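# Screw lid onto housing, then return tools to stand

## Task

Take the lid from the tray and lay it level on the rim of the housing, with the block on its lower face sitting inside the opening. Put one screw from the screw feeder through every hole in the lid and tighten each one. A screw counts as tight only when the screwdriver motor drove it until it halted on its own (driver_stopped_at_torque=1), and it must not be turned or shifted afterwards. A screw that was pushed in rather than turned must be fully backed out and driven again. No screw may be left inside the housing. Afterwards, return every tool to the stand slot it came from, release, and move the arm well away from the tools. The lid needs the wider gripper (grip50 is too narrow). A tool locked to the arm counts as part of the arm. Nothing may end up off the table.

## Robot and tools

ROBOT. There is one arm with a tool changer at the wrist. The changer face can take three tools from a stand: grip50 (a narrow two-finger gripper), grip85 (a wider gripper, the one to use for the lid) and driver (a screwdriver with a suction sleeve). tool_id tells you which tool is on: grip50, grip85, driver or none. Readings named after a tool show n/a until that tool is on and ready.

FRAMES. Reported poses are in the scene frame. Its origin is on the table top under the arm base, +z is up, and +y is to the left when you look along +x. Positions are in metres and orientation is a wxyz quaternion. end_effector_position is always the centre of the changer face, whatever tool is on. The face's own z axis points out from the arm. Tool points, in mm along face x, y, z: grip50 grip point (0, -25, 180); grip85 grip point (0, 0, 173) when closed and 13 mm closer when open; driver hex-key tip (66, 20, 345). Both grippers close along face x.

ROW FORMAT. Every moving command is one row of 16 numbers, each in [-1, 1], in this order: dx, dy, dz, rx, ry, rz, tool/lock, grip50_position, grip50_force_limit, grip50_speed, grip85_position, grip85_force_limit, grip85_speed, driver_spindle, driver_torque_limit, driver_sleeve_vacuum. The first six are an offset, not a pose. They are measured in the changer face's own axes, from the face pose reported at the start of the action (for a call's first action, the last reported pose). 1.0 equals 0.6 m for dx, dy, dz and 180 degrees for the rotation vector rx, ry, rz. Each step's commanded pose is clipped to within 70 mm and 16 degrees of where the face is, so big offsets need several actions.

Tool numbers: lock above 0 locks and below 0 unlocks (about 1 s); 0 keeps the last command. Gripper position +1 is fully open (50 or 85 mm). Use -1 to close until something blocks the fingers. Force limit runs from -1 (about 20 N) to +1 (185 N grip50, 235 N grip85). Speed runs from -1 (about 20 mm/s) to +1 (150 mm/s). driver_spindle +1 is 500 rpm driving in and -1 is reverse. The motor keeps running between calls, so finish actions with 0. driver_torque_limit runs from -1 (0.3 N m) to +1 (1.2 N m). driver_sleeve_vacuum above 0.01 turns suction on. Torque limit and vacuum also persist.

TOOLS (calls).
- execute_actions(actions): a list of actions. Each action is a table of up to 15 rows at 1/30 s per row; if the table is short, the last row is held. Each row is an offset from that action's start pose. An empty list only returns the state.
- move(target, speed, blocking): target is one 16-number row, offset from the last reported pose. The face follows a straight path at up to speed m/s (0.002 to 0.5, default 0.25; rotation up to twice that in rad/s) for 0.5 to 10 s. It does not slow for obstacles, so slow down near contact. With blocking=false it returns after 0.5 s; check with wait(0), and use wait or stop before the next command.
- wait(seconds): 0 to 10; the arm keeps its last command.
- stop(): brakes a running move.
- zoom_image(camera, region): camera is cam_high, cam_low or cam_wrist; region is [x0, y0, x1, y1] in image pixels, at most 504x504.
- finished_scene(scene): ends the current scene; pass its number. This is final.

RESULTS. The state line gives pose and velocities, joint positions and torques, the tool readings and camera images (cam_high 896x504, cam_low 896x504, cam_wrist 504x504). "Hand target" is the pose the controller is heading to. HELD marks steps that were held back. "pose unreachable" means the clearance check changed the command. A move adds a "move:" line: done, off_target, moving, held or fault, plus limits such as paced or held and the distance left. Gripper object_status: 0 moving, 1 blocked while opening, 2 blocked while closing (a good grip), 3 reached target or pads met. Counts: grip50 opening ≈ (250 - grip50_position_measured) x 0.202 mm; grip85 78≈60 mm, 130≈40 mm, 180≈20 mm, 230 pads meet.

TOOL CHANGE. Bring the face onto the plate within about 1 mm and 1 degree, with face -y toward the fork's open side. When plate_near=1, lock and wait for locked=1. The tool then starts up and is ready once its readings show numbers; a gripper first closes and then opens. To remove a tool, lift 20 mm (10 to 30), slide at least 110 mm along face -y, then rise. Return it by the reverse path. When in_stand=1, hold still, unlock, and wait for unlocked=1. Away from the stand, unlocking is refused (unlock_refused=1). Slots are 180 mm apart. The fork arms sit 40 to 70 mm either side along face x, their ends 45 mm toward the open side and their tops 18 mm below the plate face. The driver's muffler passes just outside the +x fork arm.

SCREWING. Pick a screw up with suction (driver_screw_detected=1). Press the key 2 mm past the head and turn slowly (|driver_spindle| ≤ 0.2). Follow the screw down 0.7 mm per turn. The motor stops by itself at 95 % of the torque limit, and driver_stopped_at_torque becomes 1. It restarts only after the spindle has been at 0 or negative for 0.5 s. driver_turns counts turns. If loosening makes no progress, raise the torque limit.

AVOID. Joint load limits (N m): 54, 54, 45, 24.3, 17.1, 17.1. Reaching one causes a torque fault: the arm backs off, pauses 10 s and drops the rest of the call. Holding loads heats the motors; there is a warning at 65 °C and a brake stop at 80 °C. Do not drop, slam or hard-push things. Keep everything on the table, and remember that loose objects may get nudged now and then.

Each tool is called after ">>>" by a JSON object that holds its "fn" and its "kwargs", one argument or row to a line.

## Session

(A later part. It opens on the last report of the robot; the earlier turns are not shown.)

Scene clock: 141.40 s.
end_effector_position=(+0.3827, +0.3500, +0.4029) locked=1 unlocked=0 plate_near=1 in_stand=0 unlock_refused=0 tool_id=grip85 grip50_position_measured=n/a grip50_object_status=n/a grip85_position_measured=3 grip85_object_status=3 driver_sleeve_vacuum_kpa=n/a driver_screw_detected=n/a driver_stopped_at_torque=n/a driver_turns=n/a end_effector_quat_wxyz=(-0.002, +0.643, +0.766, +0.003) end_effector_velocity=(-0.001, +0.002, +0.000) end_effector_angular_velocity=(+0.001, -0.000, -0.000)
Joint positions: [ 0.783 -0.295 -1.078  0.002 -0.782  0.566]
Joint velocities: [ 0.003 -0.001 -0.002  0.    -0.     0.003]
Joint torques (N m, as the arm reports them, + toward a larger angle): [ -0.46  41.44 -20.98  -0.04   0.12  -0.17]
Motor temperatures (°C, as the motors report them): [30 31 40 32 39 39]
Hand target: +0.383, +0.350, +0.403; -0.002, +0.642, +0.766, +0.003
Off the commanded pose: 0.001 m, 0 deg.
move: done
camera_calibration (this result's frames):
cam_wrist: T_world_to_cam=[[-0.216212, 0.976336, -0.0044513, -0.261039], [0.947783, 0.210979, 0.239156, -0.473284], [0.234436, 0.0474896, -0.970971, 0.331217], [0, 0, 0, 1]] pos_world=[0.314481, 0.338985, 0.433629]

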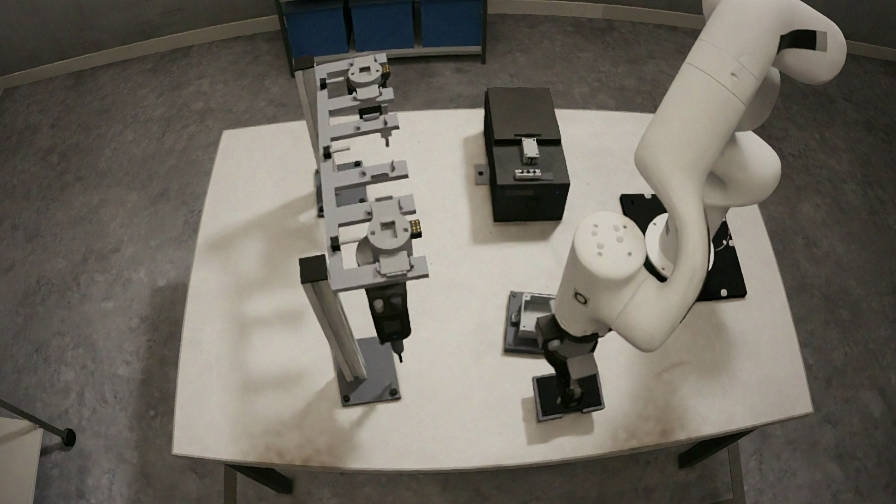

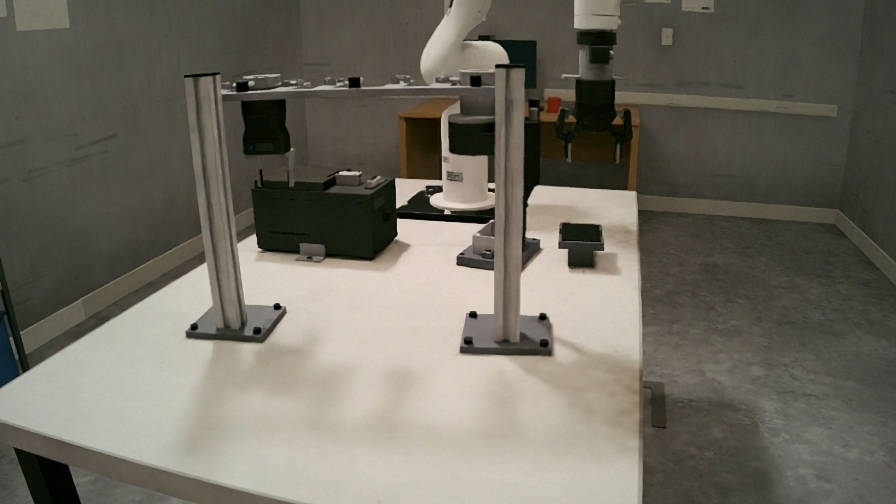

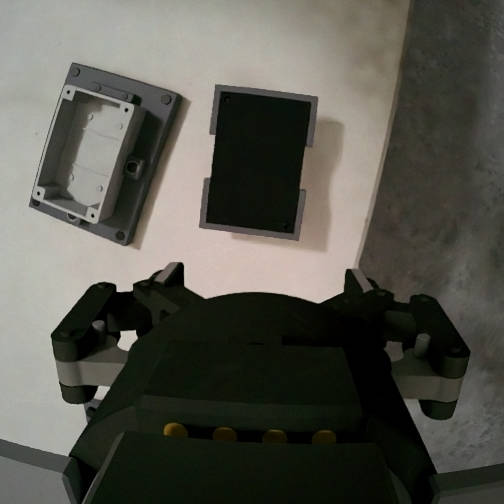

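>>> {"fn": "move", "kwargs": {
  "target": [0.005,-0.0957,0.2,0,0,0.0244,0,0,0,0,1,0,0,0,0,0],
  "speed": 0.25
}}

Scene clock: 229.53 s.
end_effector_position=(+0.3260, +0.3439, +0.2833) locked=1 unlocked=0 plate_near=1 in_stand=0 unlock_refused=0 tool_id=grip85 grip50_position_measured=n/a grip50_object_status=n/a grip85_position_measured=3 grip85_object_status=3 driver_sleeve_vacuum_kpa=n/a driver_screw_detected=n/a driver_stopped_at_torque=n/a driver_turns=n/a end_effector_quat_wxyz=(-0.002, +0.672, +0.741, +0.003) end_effector_velocity=(-0.001, -0.001, -0.002) end_effector_angular_velocity=(-0.003, +0.002, -0.002)
Joint positions: [ 0.853 -0.374 -0.862  0.003 -0.487  0.713]
Joint velocities: [ 0.001 -0.002  0.004 -0.002  0.003  0.005]
Joint torques (N m, as the arm reports them, + toward a larger angle): [ -2.87  40.28 -17.68   0.37   0.02  -0.26]
Motor temperatures (°C, as the motors report them): [30 31 40 32 39 39]
Hand target: +0.326, +0.344, +0.283; -0.002, +0.672, +0.741, +0.003
Off the commanded pose: 0.001 m, 0 deg.
move: done
camera_calibration (this result's frames):
cam_wrist: T_world_to_cam=[[-0.140519, 0.99007, -0.00392094, -0.297449], [0.961147, 0.137362, 0.239431, -0.368763], [0.237592, 0.029876, -0.970906, 0.233695], [0, 0, 0, 1]] pos_world=[0.257114, 0.338168, 0.314023]

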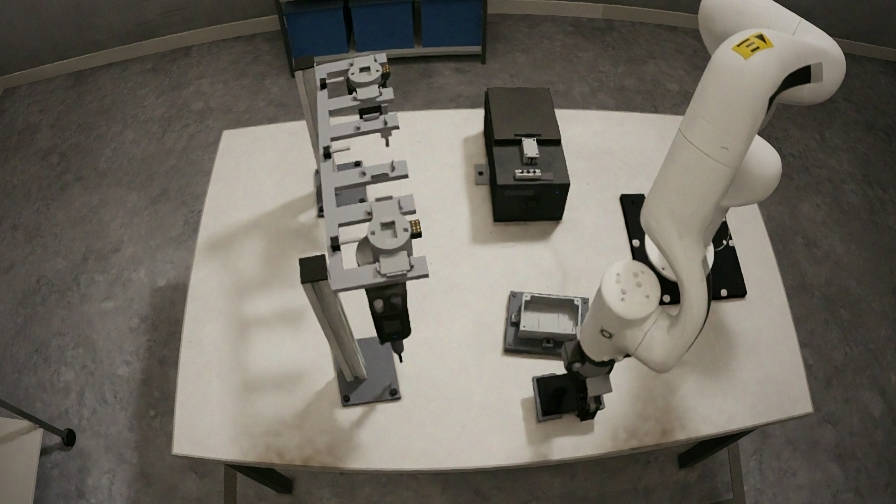

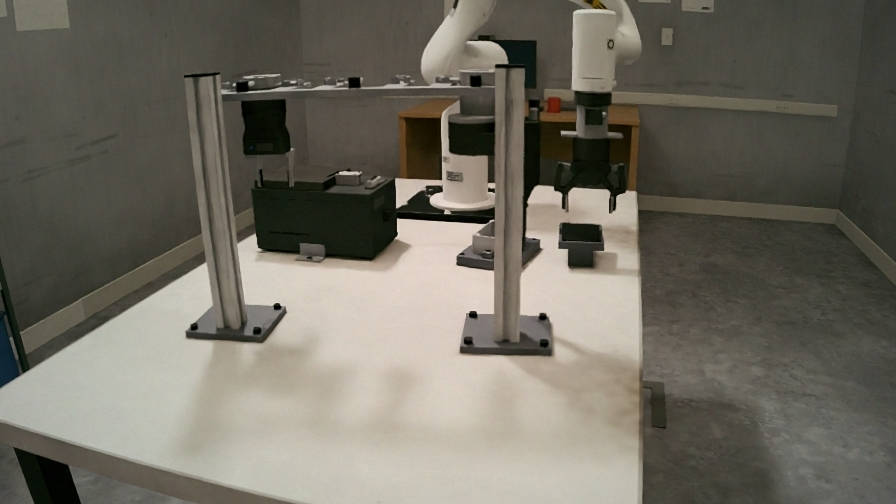

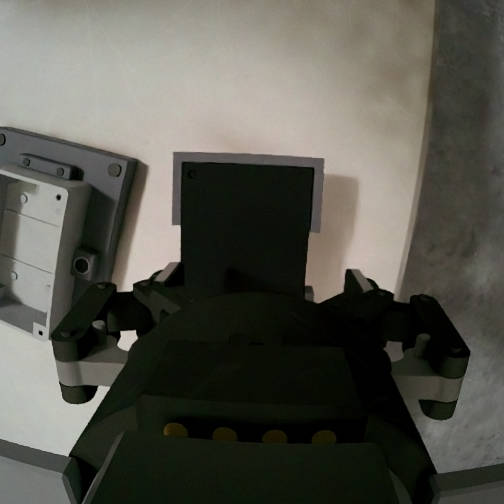

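>>> {"fn": "zoom_image", "kwargs": {
  "camera": "cam_wrist",
  "region": [140,140,392,310]
}}

Region (140, 140, 392, 310) of cam_wrist's 504x504 image, scaled by 2.000, with more detail than that image has; it fills the top 340 rows of this view, and the rest is white.

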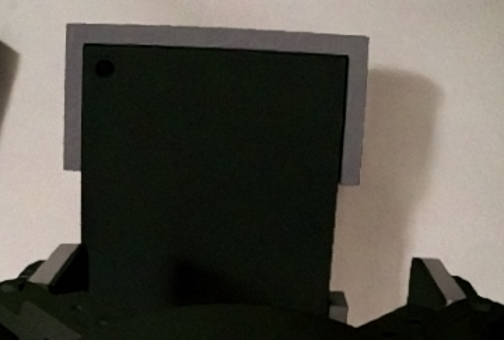

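>>> {"fn": "move", "kwargs": {
  "target": [-0.0185,0.002,0.055,0,0,0,0,0,0,0,1,0,0,0,0,0],
  "speed": 0.1
}}

>>> {"fn": "zoom_image", "kwargs": {
  "camera": "cam_wrist",
  "region": [140,140,392,310]
}}

>>> {"fn": "zoom_image", "kwargs": {
  "camera": "cam_low",
  "region": [530,170,650,280]
}}

Scene clock: 273.80 s.
end_effector_position=(+0.3284, +0.3333, +0.2504) locked=1 unlocked=0 plate_near=1 in_stand=0 unlock_refused=0 tool_id=grip85 grip50_position_measured=n/a grip50_object_status=n/a grip85_position_measured=3 grip85_object_status=3 driver_sleeve_vacuum_kpa=n/a driver_screw_detected=n/a driver_stopped_at_torque=n/a driver_turns=n/a end_effector_quat_wxyz=(-0.002, +0.672, +0.741, +0.004) end_effector_velocity=(-0.000, -0.000, -0.001) end_effector_angular_velocity=(+0.000, +0.000, +0.000)
Joint positions: [ 0.834 -0.425 -0.836  0.003 -0.409  0.693]
Joint velocities: [-0.    -0.001  0.     0.001  0.002 -0.001]
Joint torques (N m, as the arm reports them, + toward a larger angle): [ -1.14  41.65 -16.07   0.13  -0.03  -0.35]
Motor temperatures (°C, as the motors report them): [30 31 40 32 39 39]
Hand target: +0.328, +0.333, +0.250; -0.002, +0.672, +0.741, +0.003
Off the commanded pose: 0.000 m, 0 deg.
move: done
camera_calibration (this result's frames):
cam_wrist: T_world_to_cam=[[-0.140468, 0.990078, -0.00383709, -0.286785], [0.961069, 0.137282, 0.239792, -0.361752], [0.23794, 0.0299954, -0.970817, 0.201353], [0, 0, 0, 1]] pos_world=[0.259475, 0.327562, 0.281122]

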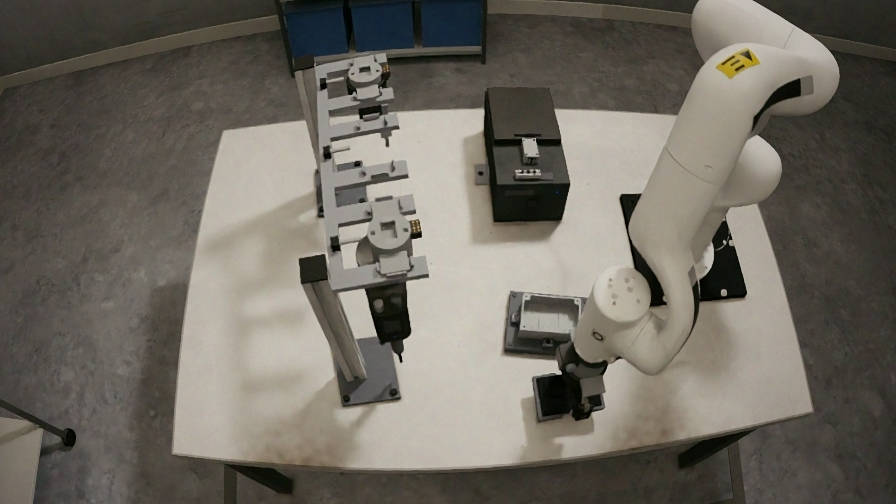

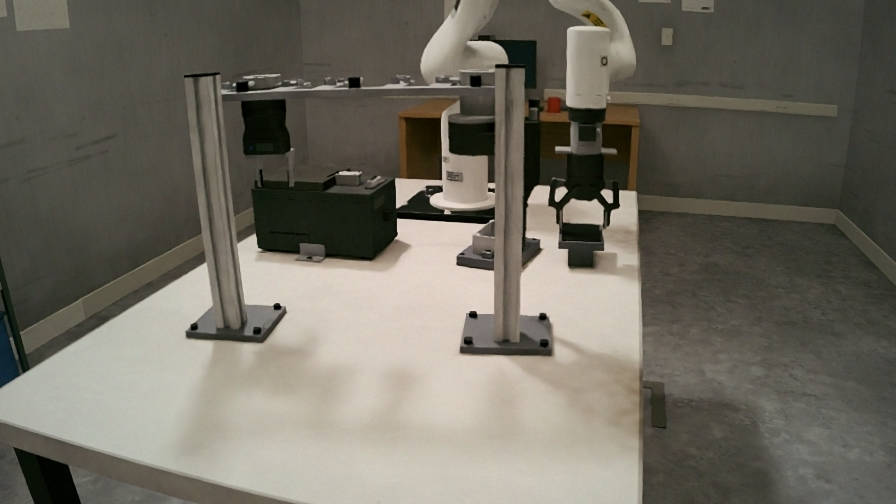

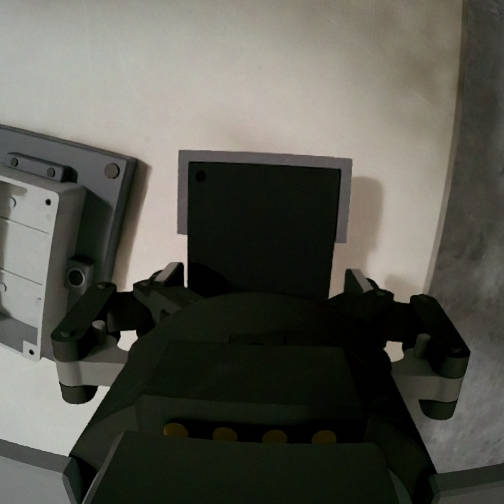

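Region (140, 140, 392, 310) of cam_wrist's 504x504 image, scaled by 2.000, with more detail than that image has; it fills the top 340 rows of this view, and the rest is white.

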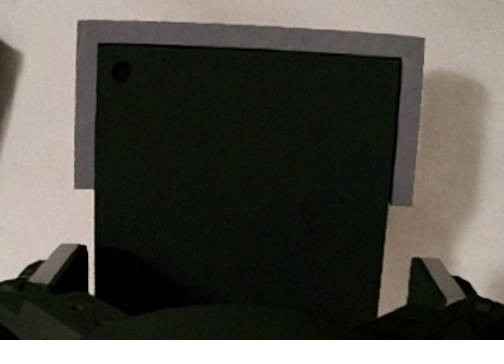

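Region (530, 170, 650, 280) of cam_low's 896x504 image, scaled by 4.200, with more detail than that image has; it fills the top 462 rows of this view, and the rest is white.

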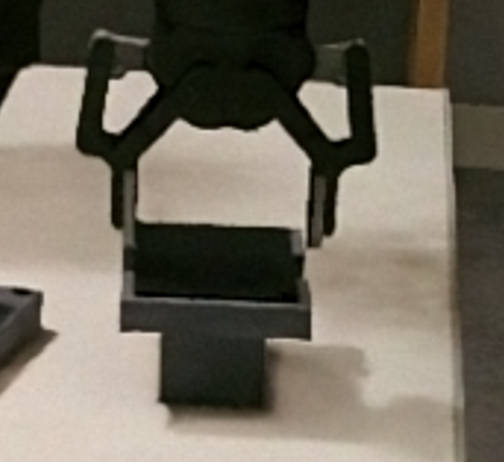

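>>> {"fn": "move", "kwargs": {
  "target": [-0.0042,0,0.016,0,0,0,0,0,0,0,1,0,0,0,0,0],
  "speed": 0.05
}}

>>> {"fn": "zoom_image", "kwargs": {
  "camera": "cam_wrist",
  "region": [140,140,392,310]
}}

>>> {"fn": "zoom_image", "kwargs": {
  "camera": "cam_low",
  "region": [530,170,650,280]
}}

Scene clock: 290.83 s.
end_effector_position=(+0.3286, +0.3308, +0.2409) locked=1 unlocked=0 plate_near=1 in_stand=0 unlock_refused=0 tool_id=grip85 grip50_position_measured=n/a grip50_object_status=n/a grip85_position_measured=3 grip85_object_status=3 driver_sleeve_vacuum_kpa=n/a driver_screw_detected=n/a driver_stopped_at_torque=n/a driver_turns=n/a end_effector_quat_wxyz=(-0.002, +0.672, +0.741, +0.004) end_effector_velocity=(+0.001, +0.000, -0.000) end_effector_angular_velocity=(+0.002, -0.002, -0.001)
Joint positions: [ 0.83  -0.442 -0.831  0.003 -0.386  0.689]
Joint velocities: [-0.001 -0.001 -0.001  0.001  0.003 -0.   ]
Joint torques (N m, as the arm reports them, + toward a larger angle): [ -1.52  41.01 -15.99   0.18   0.09  -0.29]
Motor temperatures (°C, as the motors report them): [30 31 40 32 39 39]
Hand target: +0.329, +0.331, +0.241; -0.002, +0.672, +0.741, +0.004
Off the commanded pose: 0.000 m, 0 deg.
move: done
camera_calibration (this result's frames):
cam_wrist: T_world_to_cam=[[-0.140449, 0.99008, -0.00385934, -0.28439], [0.96106, 0.137267, 0.239835, -0.359387], [0.237986, 0.0299755, -0.970806, 0.192082], [0, 0, 0, 1]] pos_world=[0.259738, 0.325143, 0.271571]

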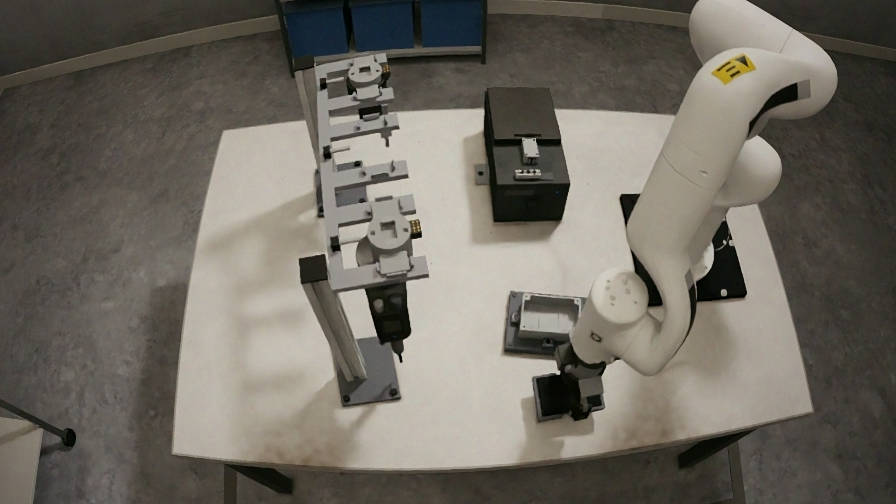

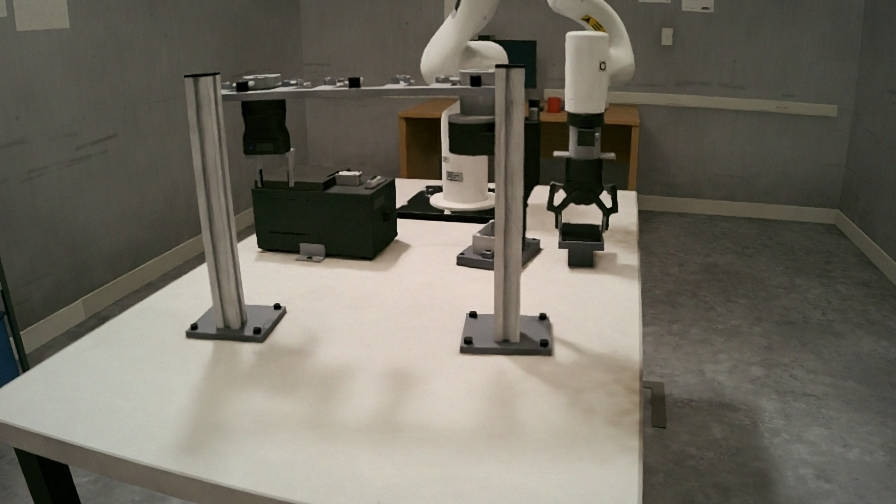

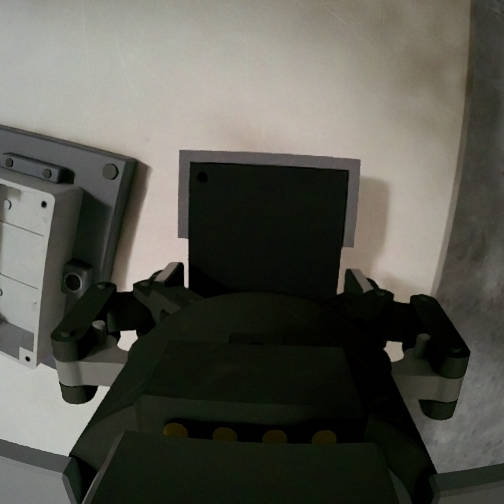

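Region (140, 140, 392, 310) of cam_wrist's 504x504 image, scaled by 2.000, with more detail than that image has; it fills the top 340 rows of this view, and the rest is white.

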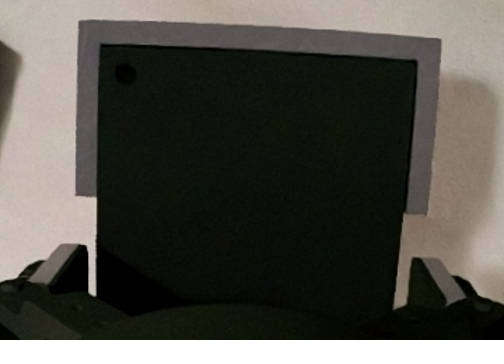

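Region (530, 170, 650, 280) of cam_low's 896x504 image, scaled by 4.200, with more detail than that image has; it fills the top 462 rows of this view, and the rest is white.

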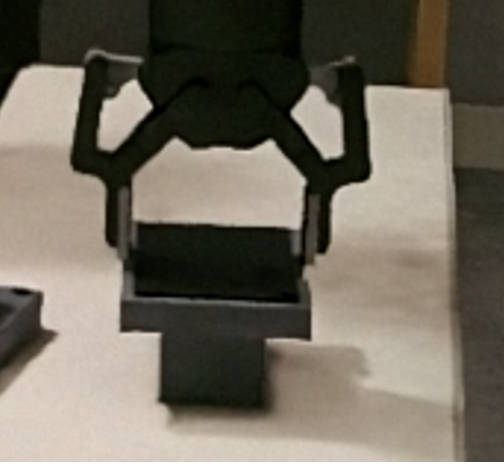

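>>> {"fn": "move", "kwargs": {
  "target": [0,0,0.012,0,0,0,0,0,0,0,1,0,0,0,0,0],
  "speed": 0.02
}}

>>> {"fn": "zoom_image", "kwargs": {
  "camera": "cam_low",
  "region": [530,170,650,280]
}}

Scene clock: 299.77 s.
end_effector_position=(+0.3286, +0.3309, +0.2337) locked=1 unlocked=0 plate_near=1 in_stand=0 unlock_refused=0 tool_id=grip85 grip50_position_measured=n/a grip50_object_status=n/a grip85_position_measured=3 grip85_object_status=3 driver_sleeve_vacuum_kpa=n/a driver_screw_detected=n/a driver_stopped_at_torque=n/a driver_turns=n/a end_effector_quat_wxyz=(-0.002, +0.672, +0.741, +0.004) end_effector_velocity=(-0.000, +0.001, -0.001) end_effector_angular_velocity=(+0.000, -0.001, +0.002)
Joint positions: [ 0.83  -0.457 -0.83   0.003 -0.371  0.689]
Joint velocities: [ 0.001 -0.003 -0.001 -0.001  0.003 -0.   ]
Joint torques (N m, as the arm reports them, + toward a larger angle): [ -2.53  41.99 -15.96   0.08   0.01  -0.28]
Motor temperatures (°C, as the motors report them): [30 31 39 32 39 39]
Hand target: +0.329, +0.331, +0.234; -0.002, +0.672, +0.741, +0.004
Off the commanded pose: 0.000 m, 0 deg.
move: done
camera_calibration (this result's frames):
cam_wrist: T_world_to_cam=[[-0.14044, 0.990081, -0.00392504, -0.284439], [0.96107, 0.137276, 0.23979, -0.357673], [0.23795, 0.0299039, -0.970817, 0.185197], [0, 0, 0, 1]] pos_world=[0.259735, 0.325179, 0.264443]

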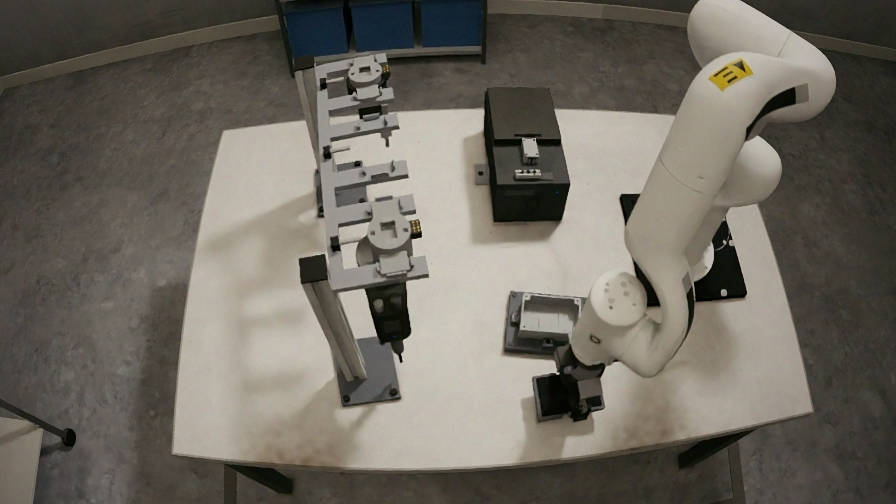

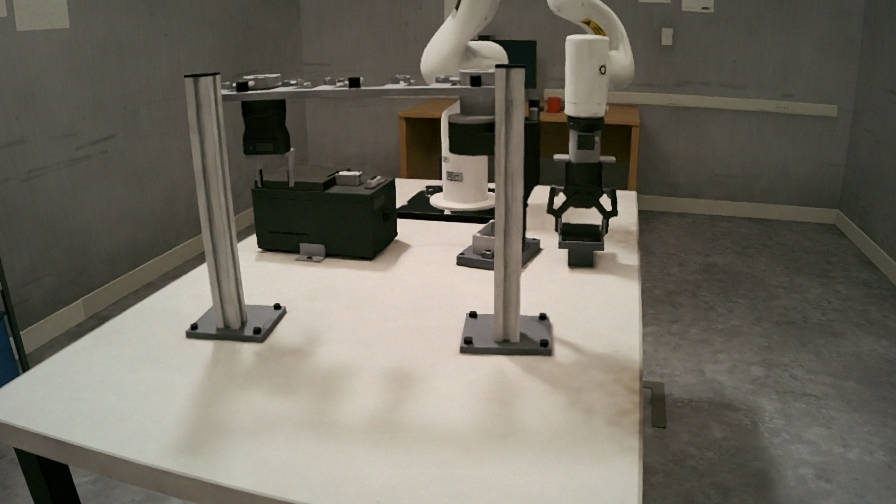

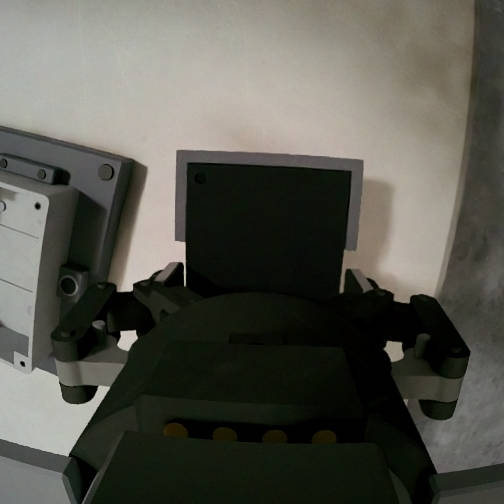

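Region (530, 170, 650, 280) of cam_low's 896x504 image, scaled by 4.200, with more detail than that image has; it fills the top 462 rows of this view, and the rest is white.

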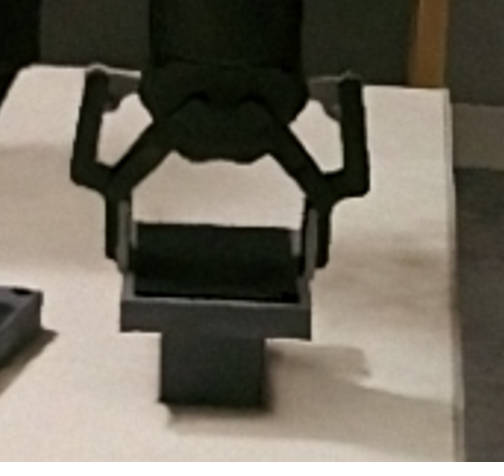

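>>> {"fn": "execute_actions", "kwargs": {
  "actions": [
    [[0,0,0,0,0,0,0,0,0,0,-1,-0.2,-1,0,0,0]],
    [[0,0,0,0,0,0,0,0,0,0,-1,-0.2,-1,0,0,0]]
  ]
}}

>>> {"fn": "zoom_image", "kwargs": {
  "camera": "cam_low",
  "region": [530,170,650,280]
}}

Scene clock: 306.97 s.
end_effector_position=(+0.3287, +0.3308, +0.2345) locked=1 unlocked=0 plate_near=1 in_stand=0 unlock_refused=0 tool_id=grip85 grip50_position_measured=n/a grip50_object_status=n/a grip85_position_measured=25 grip85_object_status=2 driver_sleeve_vacuum_kpa=n/a driver_screw_detected=n/a driver_stopped_at_torque=n/a driver_turns=n/a end_effector_quat_wxyz=(-0.002, +0.672, +0.741, +0.003) end_effector_velocity=(-0.000, -0.000, -0.001) end_effector_angular_velocity=(-0.001, +0.000, +0.001)
Joint positions: [ 0.83  -0.456 -0.831  0.003 -0.374  0.689]
Joint velocities: [ 0.    -0.001  0.001 -0.001  0.001 -0.   ]
Joint torques (N m, as the arm reports them, + toward a larger angle): [  0.97  25.71 -13.03   0.28   3.57  -0.51]
Motor temperatures (°C, as the motors report them): [30 31 39 32 39 39]
Hand target: +0.329, +0.331, +0.234; -0.002, +0.672, +0.741, +0.003
Off the commanded pose: 0.000 m, 0 deg.
Step readings (end_effector_position; steps 1 to 15: 1st action; 16 to 30: 2nd action):
0: (+0.3286, +0.3309, +0.2337)
1: (+0.3286, +0.3309, +0.2337)
2: (+0.3286, +0.3309, +0.2337)
4: (+0.3286, +0.3309, +0.2337)
8: (+0.3286, +0.3309, +0.2337)
15: (+0.3287, +0.3308, +0.2343)
16: (+0.3287, +0.3308, +0.2344)
17: (+0.3287, +0.3308, +0.2345)
19: (+0.3287, +0.3308, +0.2346)
23: (+0.3287, +0.3308, +0.2345)
30: end_effector_position above
camera_calibration (this result's frames):
cam_wrist: T_world_to_cam=[[-0.14022, 0.990109, -0.00477688, -0.284243], [0.961328, 0.137296, 0.238744, -0.357782], [0.237038, 0.0288845, -0.971071, 0.186619], [0, 0, 0, 1]] pos_world=[0.259853, 0.325163, 0.265281]

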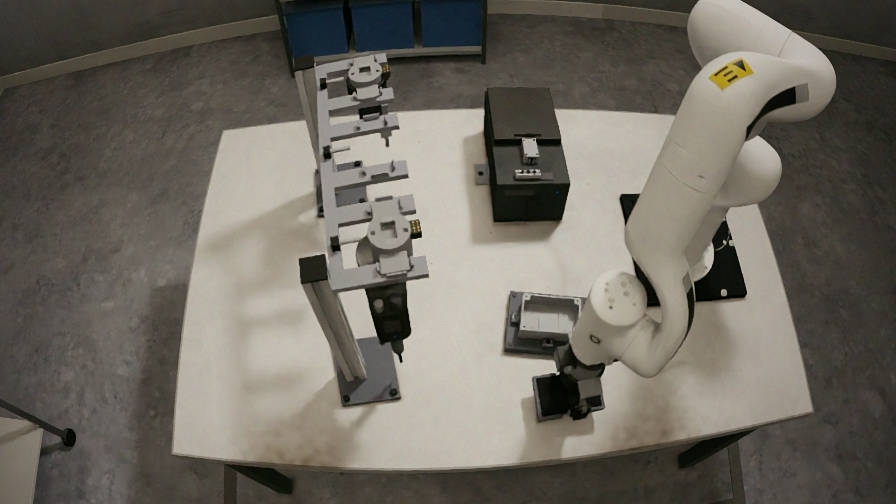

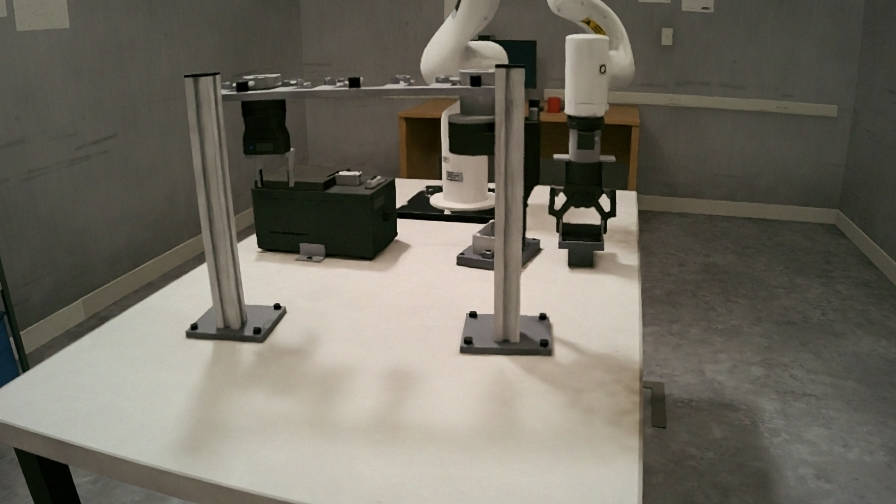

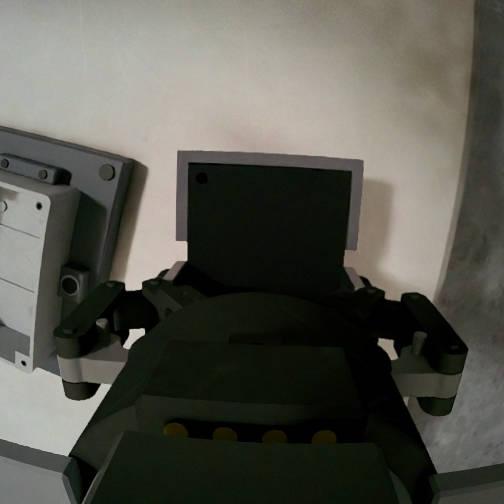

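Region (530, 170, 650, 280) of cam_low's 896x504 image, scaled by 4.200, with more detail than that image has; it fills the top 462 rows of this view, and the rest is white.

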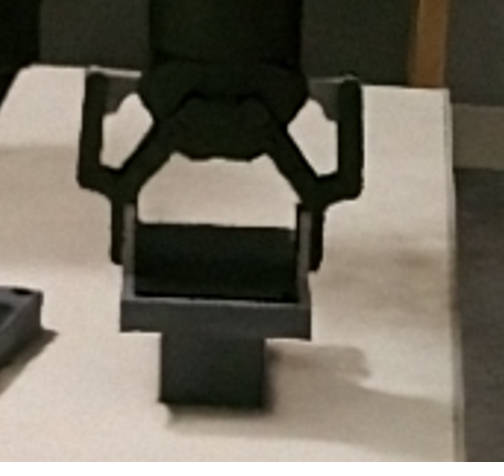

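>>> {"fn": "move", "kwargs": {
  "target": [0,0,-0.08,0,0,0,0,0,0,0,-1,-0.2,-1,0,0,0],
  "speed": 0.08
}}

>>> {"fn": "zoom_image", "kwargs": {
  "camera": "cam_low",
  "region": [530,150,650,280]
}}

Scene clock: 316.63 s.
end_effector_position=(+0.3286, +0.3305, +0.2823) locked=1 unlocked=0 plate_near=1 in_stand=0 unlock_refused=0 tool_id=grip85 grip50_position_measured=n/a grip50_object_status=n/a grip85_position_measured=26 grip85_object_status=2 driver_sleeve_vacuum_kpa=n/a driver_screw_detected=n/a driver_stopped_at_torque=n/a driver_turns=n/a end_effector_quat_wxyz=(-0.002, +0.672, +0.741, +0.003) end_effector_velocity=(-0.000, +0.000, +0.001) end_effector_angular_velocity=(+0.000, -0.000, +0.001)
Joint positions: [ 0.83  -0.36  -0.84   0.003 -0.48   0.689]
Joint velocities: [ 0.001  0.002 -0.001 -0.    -0.002  0.   ]
Joint torques (N m, as the arm reports them, + toward a larger angle): [ -1.3   40.18 -17.79   0.63   0.02  -0.31]
Motor temperatures (°C, as the motors report them): [30 31 39 32 40 39]
Hand target: +0.329, +0.331, +0.283; -0.002, +0.672, +0.741, +0.003
Off the commanded pose: 0.000 m, 0 deg.
move: done
camera_calibration (this result's frames):
cam_wrist: T_world_to_cam=[[-0.140305, 0.990096, -0.00487276, -0.283623], [0.961406, 0.137413, 0.238361, -0.369002], [0.23667, 0.0287586, -0.971164, 0.233237], [0, 0, 0, 1]] pos_world=[0.259766, 0.324812, 0.313085]

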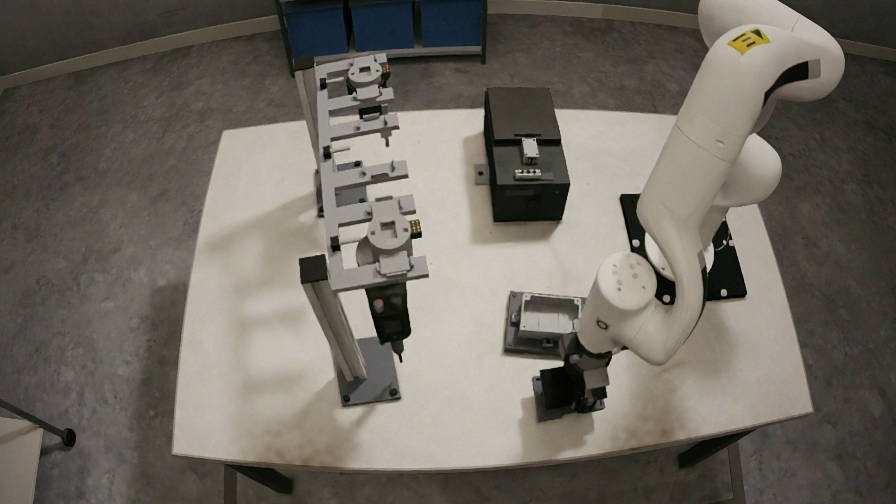

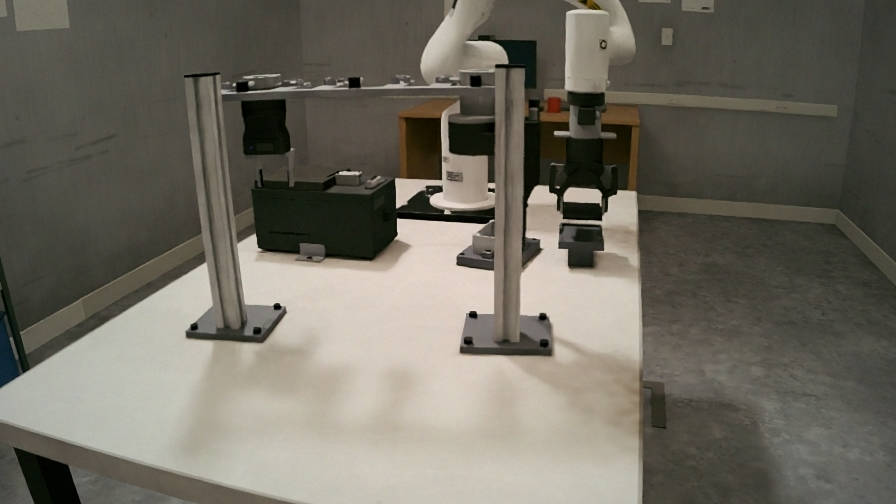

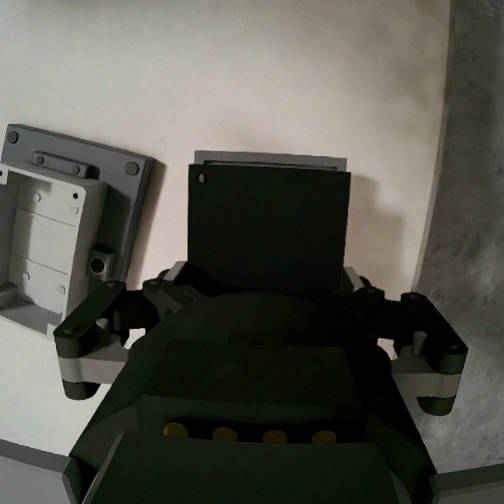

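Region (530, 150, 650, 280) of cam_low's 896x504 image, scaled by 3.877, with more detail than that image has; it fills the left 465 columns of this view, and the rest is white.

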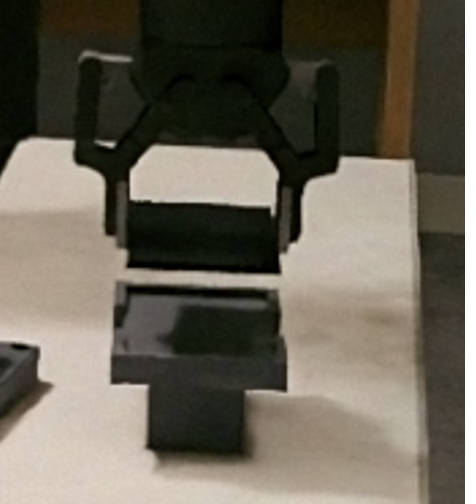

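>>> {"fn": "move", "kwargs": {
  "target": [-0.2848,0.0099,0,0,0,0.0794,0,0,0,0,-1,-0.2,-1,0,0,0],
  "speed": 0.15
}}

>>> {"fn": "zoom_image", "kwargs": {
  "camera": "cam_wrist",
  "region": [140,110,392,310]
}}

Scene clock: 376.30 s.
end_effector_position=(+0.3511, +0.1611, +0.2813) locked=1 unlocked=0 plate_near=1 in_stand=0 unlock_refused=0 tool_id=grip85 grip50_position_measured=n/a grip50_object_status=n/a grip85_position_measured=26 grip85_object_status=2 driver_sleeve_vacuum_kpa=n/a driver_screw_detected=n/a driver_stopped_at_torque=n/a driver_turns=n/a end_effector_quat_wxyz=(-0.002, +0.759, +0.652, +0.003) end_effector_velocity=(-0.000, -0.001, -0.000) end_effector_angular_velocity=(-0.001, +0.002, -0.000)
Joint positions: [ 0.473 -0.193 -0.618  0.002 -0.425  0.583]
Joint velocities: [-0.002  0.     0.001  0.001 -0.002 -0.003]
Joint torques (N m, as the arm reports them, + toward a larger angle): [ -3.35  30.08 -17.16  -0.16   0.02  -0.35]
Motor temperatures (°C, as the motors report them): [30 31 39 32 39 39]
Hand target: +0.351, +0.161, +0.281; -0.002, +0.759, +0.652, +0.002
Off the commanded pose: 0.000 m, 0 deg.
move: done
camera_calibration (this result's frames):
cam_wrist: T_world_to_cam=[[0.108202, 0.994116, -0.00503531, -0.200655], [0.965852, -0.103924, 0.237338, -0.329526], [0.235419, -0.0305439, -0.971414, 0.241886], [0, 0, 0, 1]] pos_world=[0.283041, 0.172616, 0.31217]

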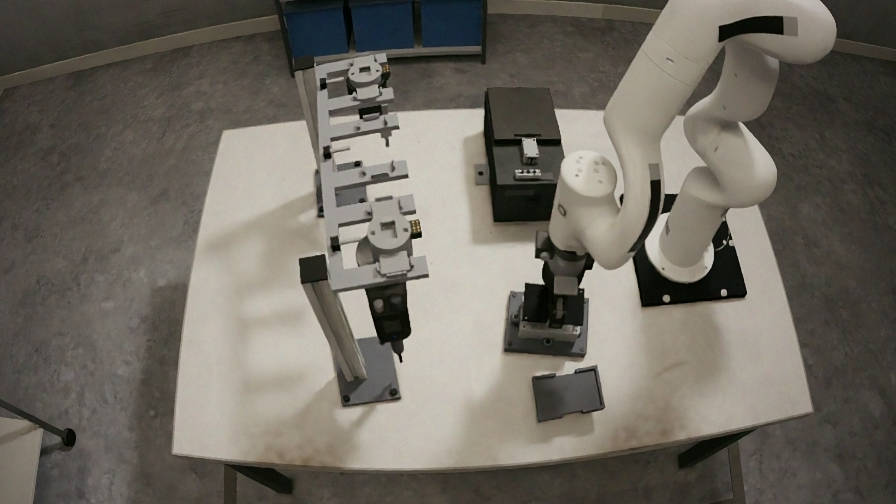

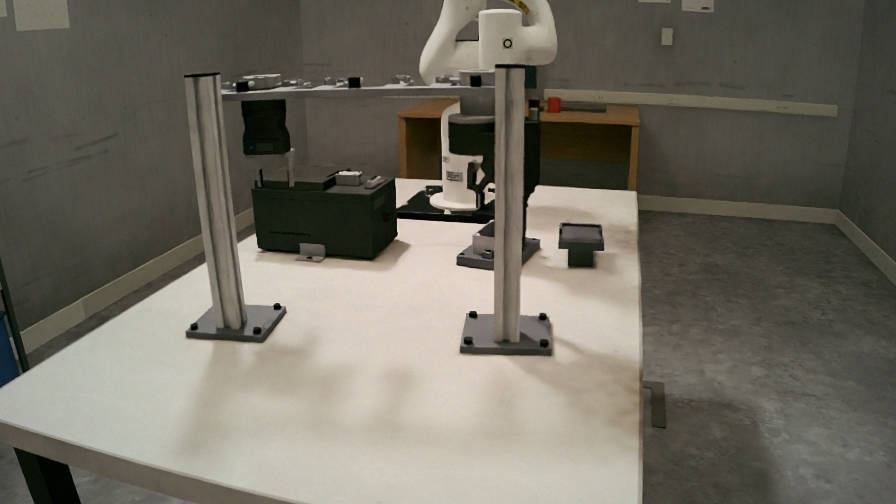

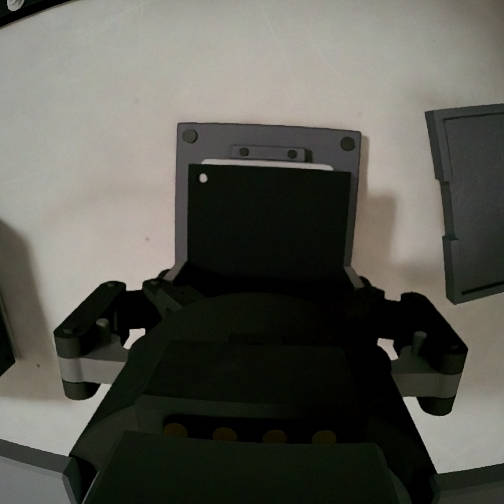

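Region (140, 110, 392, 310) of cam_wrist's 504x504 image, scaled by 2.000, with more detail than that image has; it fills the top 400 rows of this view, and the rest is white.

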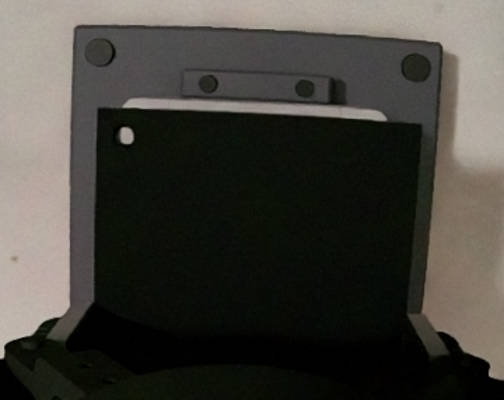

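>>> {"fn": "move", "kwargs": {
  "target": [0,0,0.043,0,0,0,0,0,0,0,-1,-0.2,-1,0,0,0],
  "speed": 0.06
}}

>>> {"fn": "zoom_image", "kwargs": {
  "camera": "cam_wrist",
  "region": [160,130,372,290]
}}

>>> {"fn": "zoom_image", "kwargs": {
  "camera": "cam_high",
  "region": [490,260,620,370]
}}

Scene clock: 394.73 s.
end_effector_position=(+0.3512, +0.1613, +0.2556) locked=1 unlocked=0 plate_near=1 in_stand=0 unlock_refused=0 tool_id=grip85 grip50_position_measured=n/a grip50_object_status=n/a grip85_position_measured=26 grip85_object_status=2 driver_sleeve_vacuum_kpa=n/a driver_screw_detected=n/a driver_stopped_at_torque=n/a driver_turns=n/a end_effector_quat_wxyz=(-0.002, +0.759, +0.652, +0.003) end_effector_velocity=(-0.000, -0.000, -0.001) end_effector_angular_velocity=(-0.000, -0.000, -0.000)
Joint positions: [ 0.473 -0.253 -0.61   0.002 -0.356  0.583]
Joint velocities: [-0.    -0.002  0.001 -0.     0.003 -0.   ]
Joint torques (N m, as the arm reports them, + toward a larger angle): [ -1.18  32.07 -16.     0.11   0.09  -0.28]
Motor temperatures (°C, as the motors report them): [30 31 39 32 39 39]
Hand target: +0.351, +0.161, +0.255; -0.002, +0.759, +0.652, +0.003
Off the commanded pose: 0.000 m, 0 deg.
move: done
camera_calibration (this result's frames):
cam_wrist: T_world_to_cam=[[0.108252, 0.994111, -0.00502281, -0.200968], [0.965793, -0.103968, 0.237558, -0.32351], [0.235637, -0.0305671, -0.97136, 0.216865], [0, 0, 0, 1]] pos_world=[0.283098, 0.172779, 0.286497]

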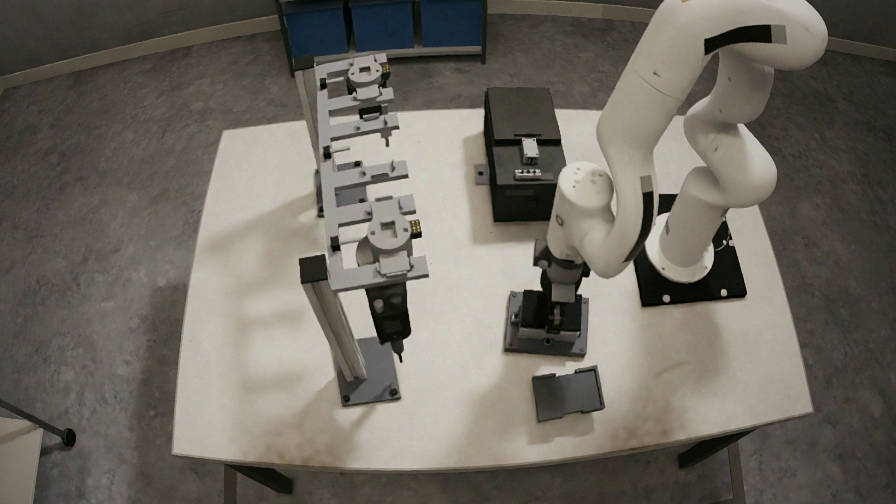

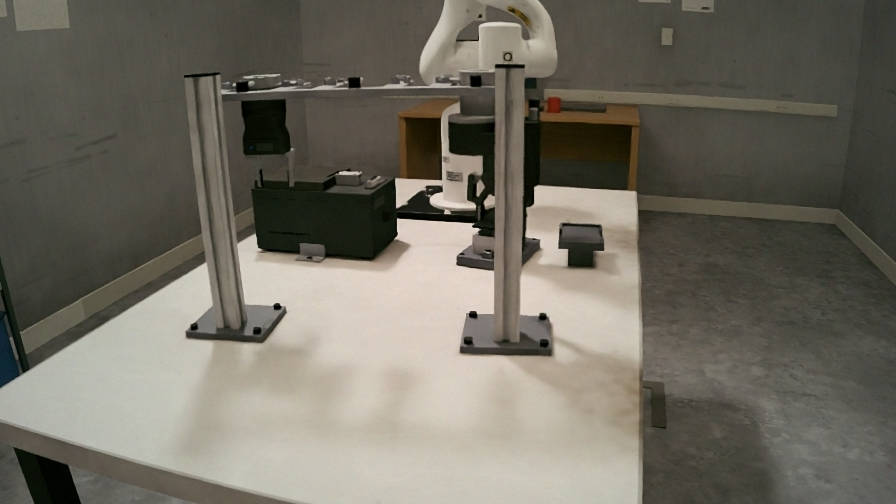

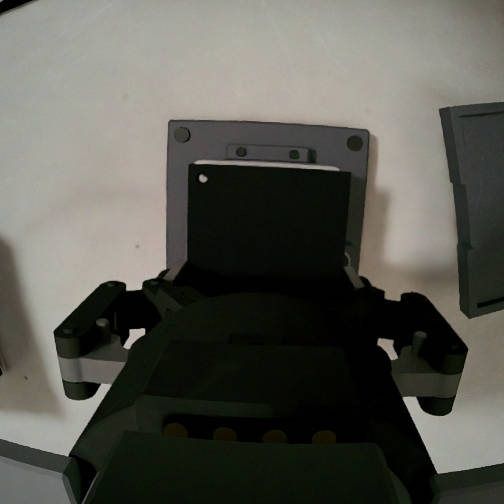

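Region (160, 130, 372, 290) of cam_wrist's 504x504 image, scaled by 2.377, with more detail than that image has; it fills the top 380 rows of this view, and the rest is white.

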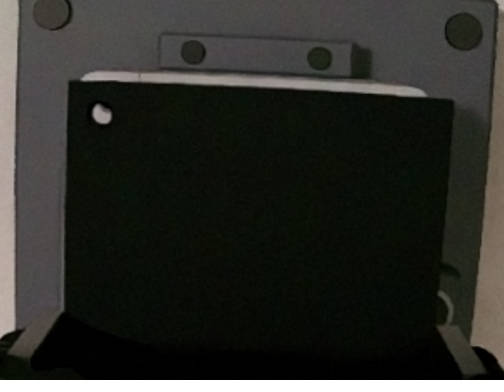

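Region (490, 260, 620, 370) of cam_high's 896x504 image, scaled by 3.877, with more detail than that image has; it fills the top 426 rows of this view, and the rest is white.

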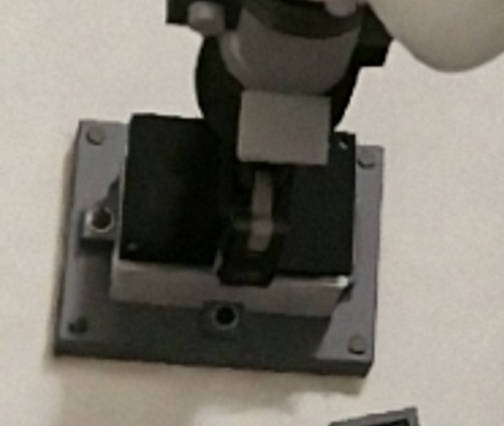

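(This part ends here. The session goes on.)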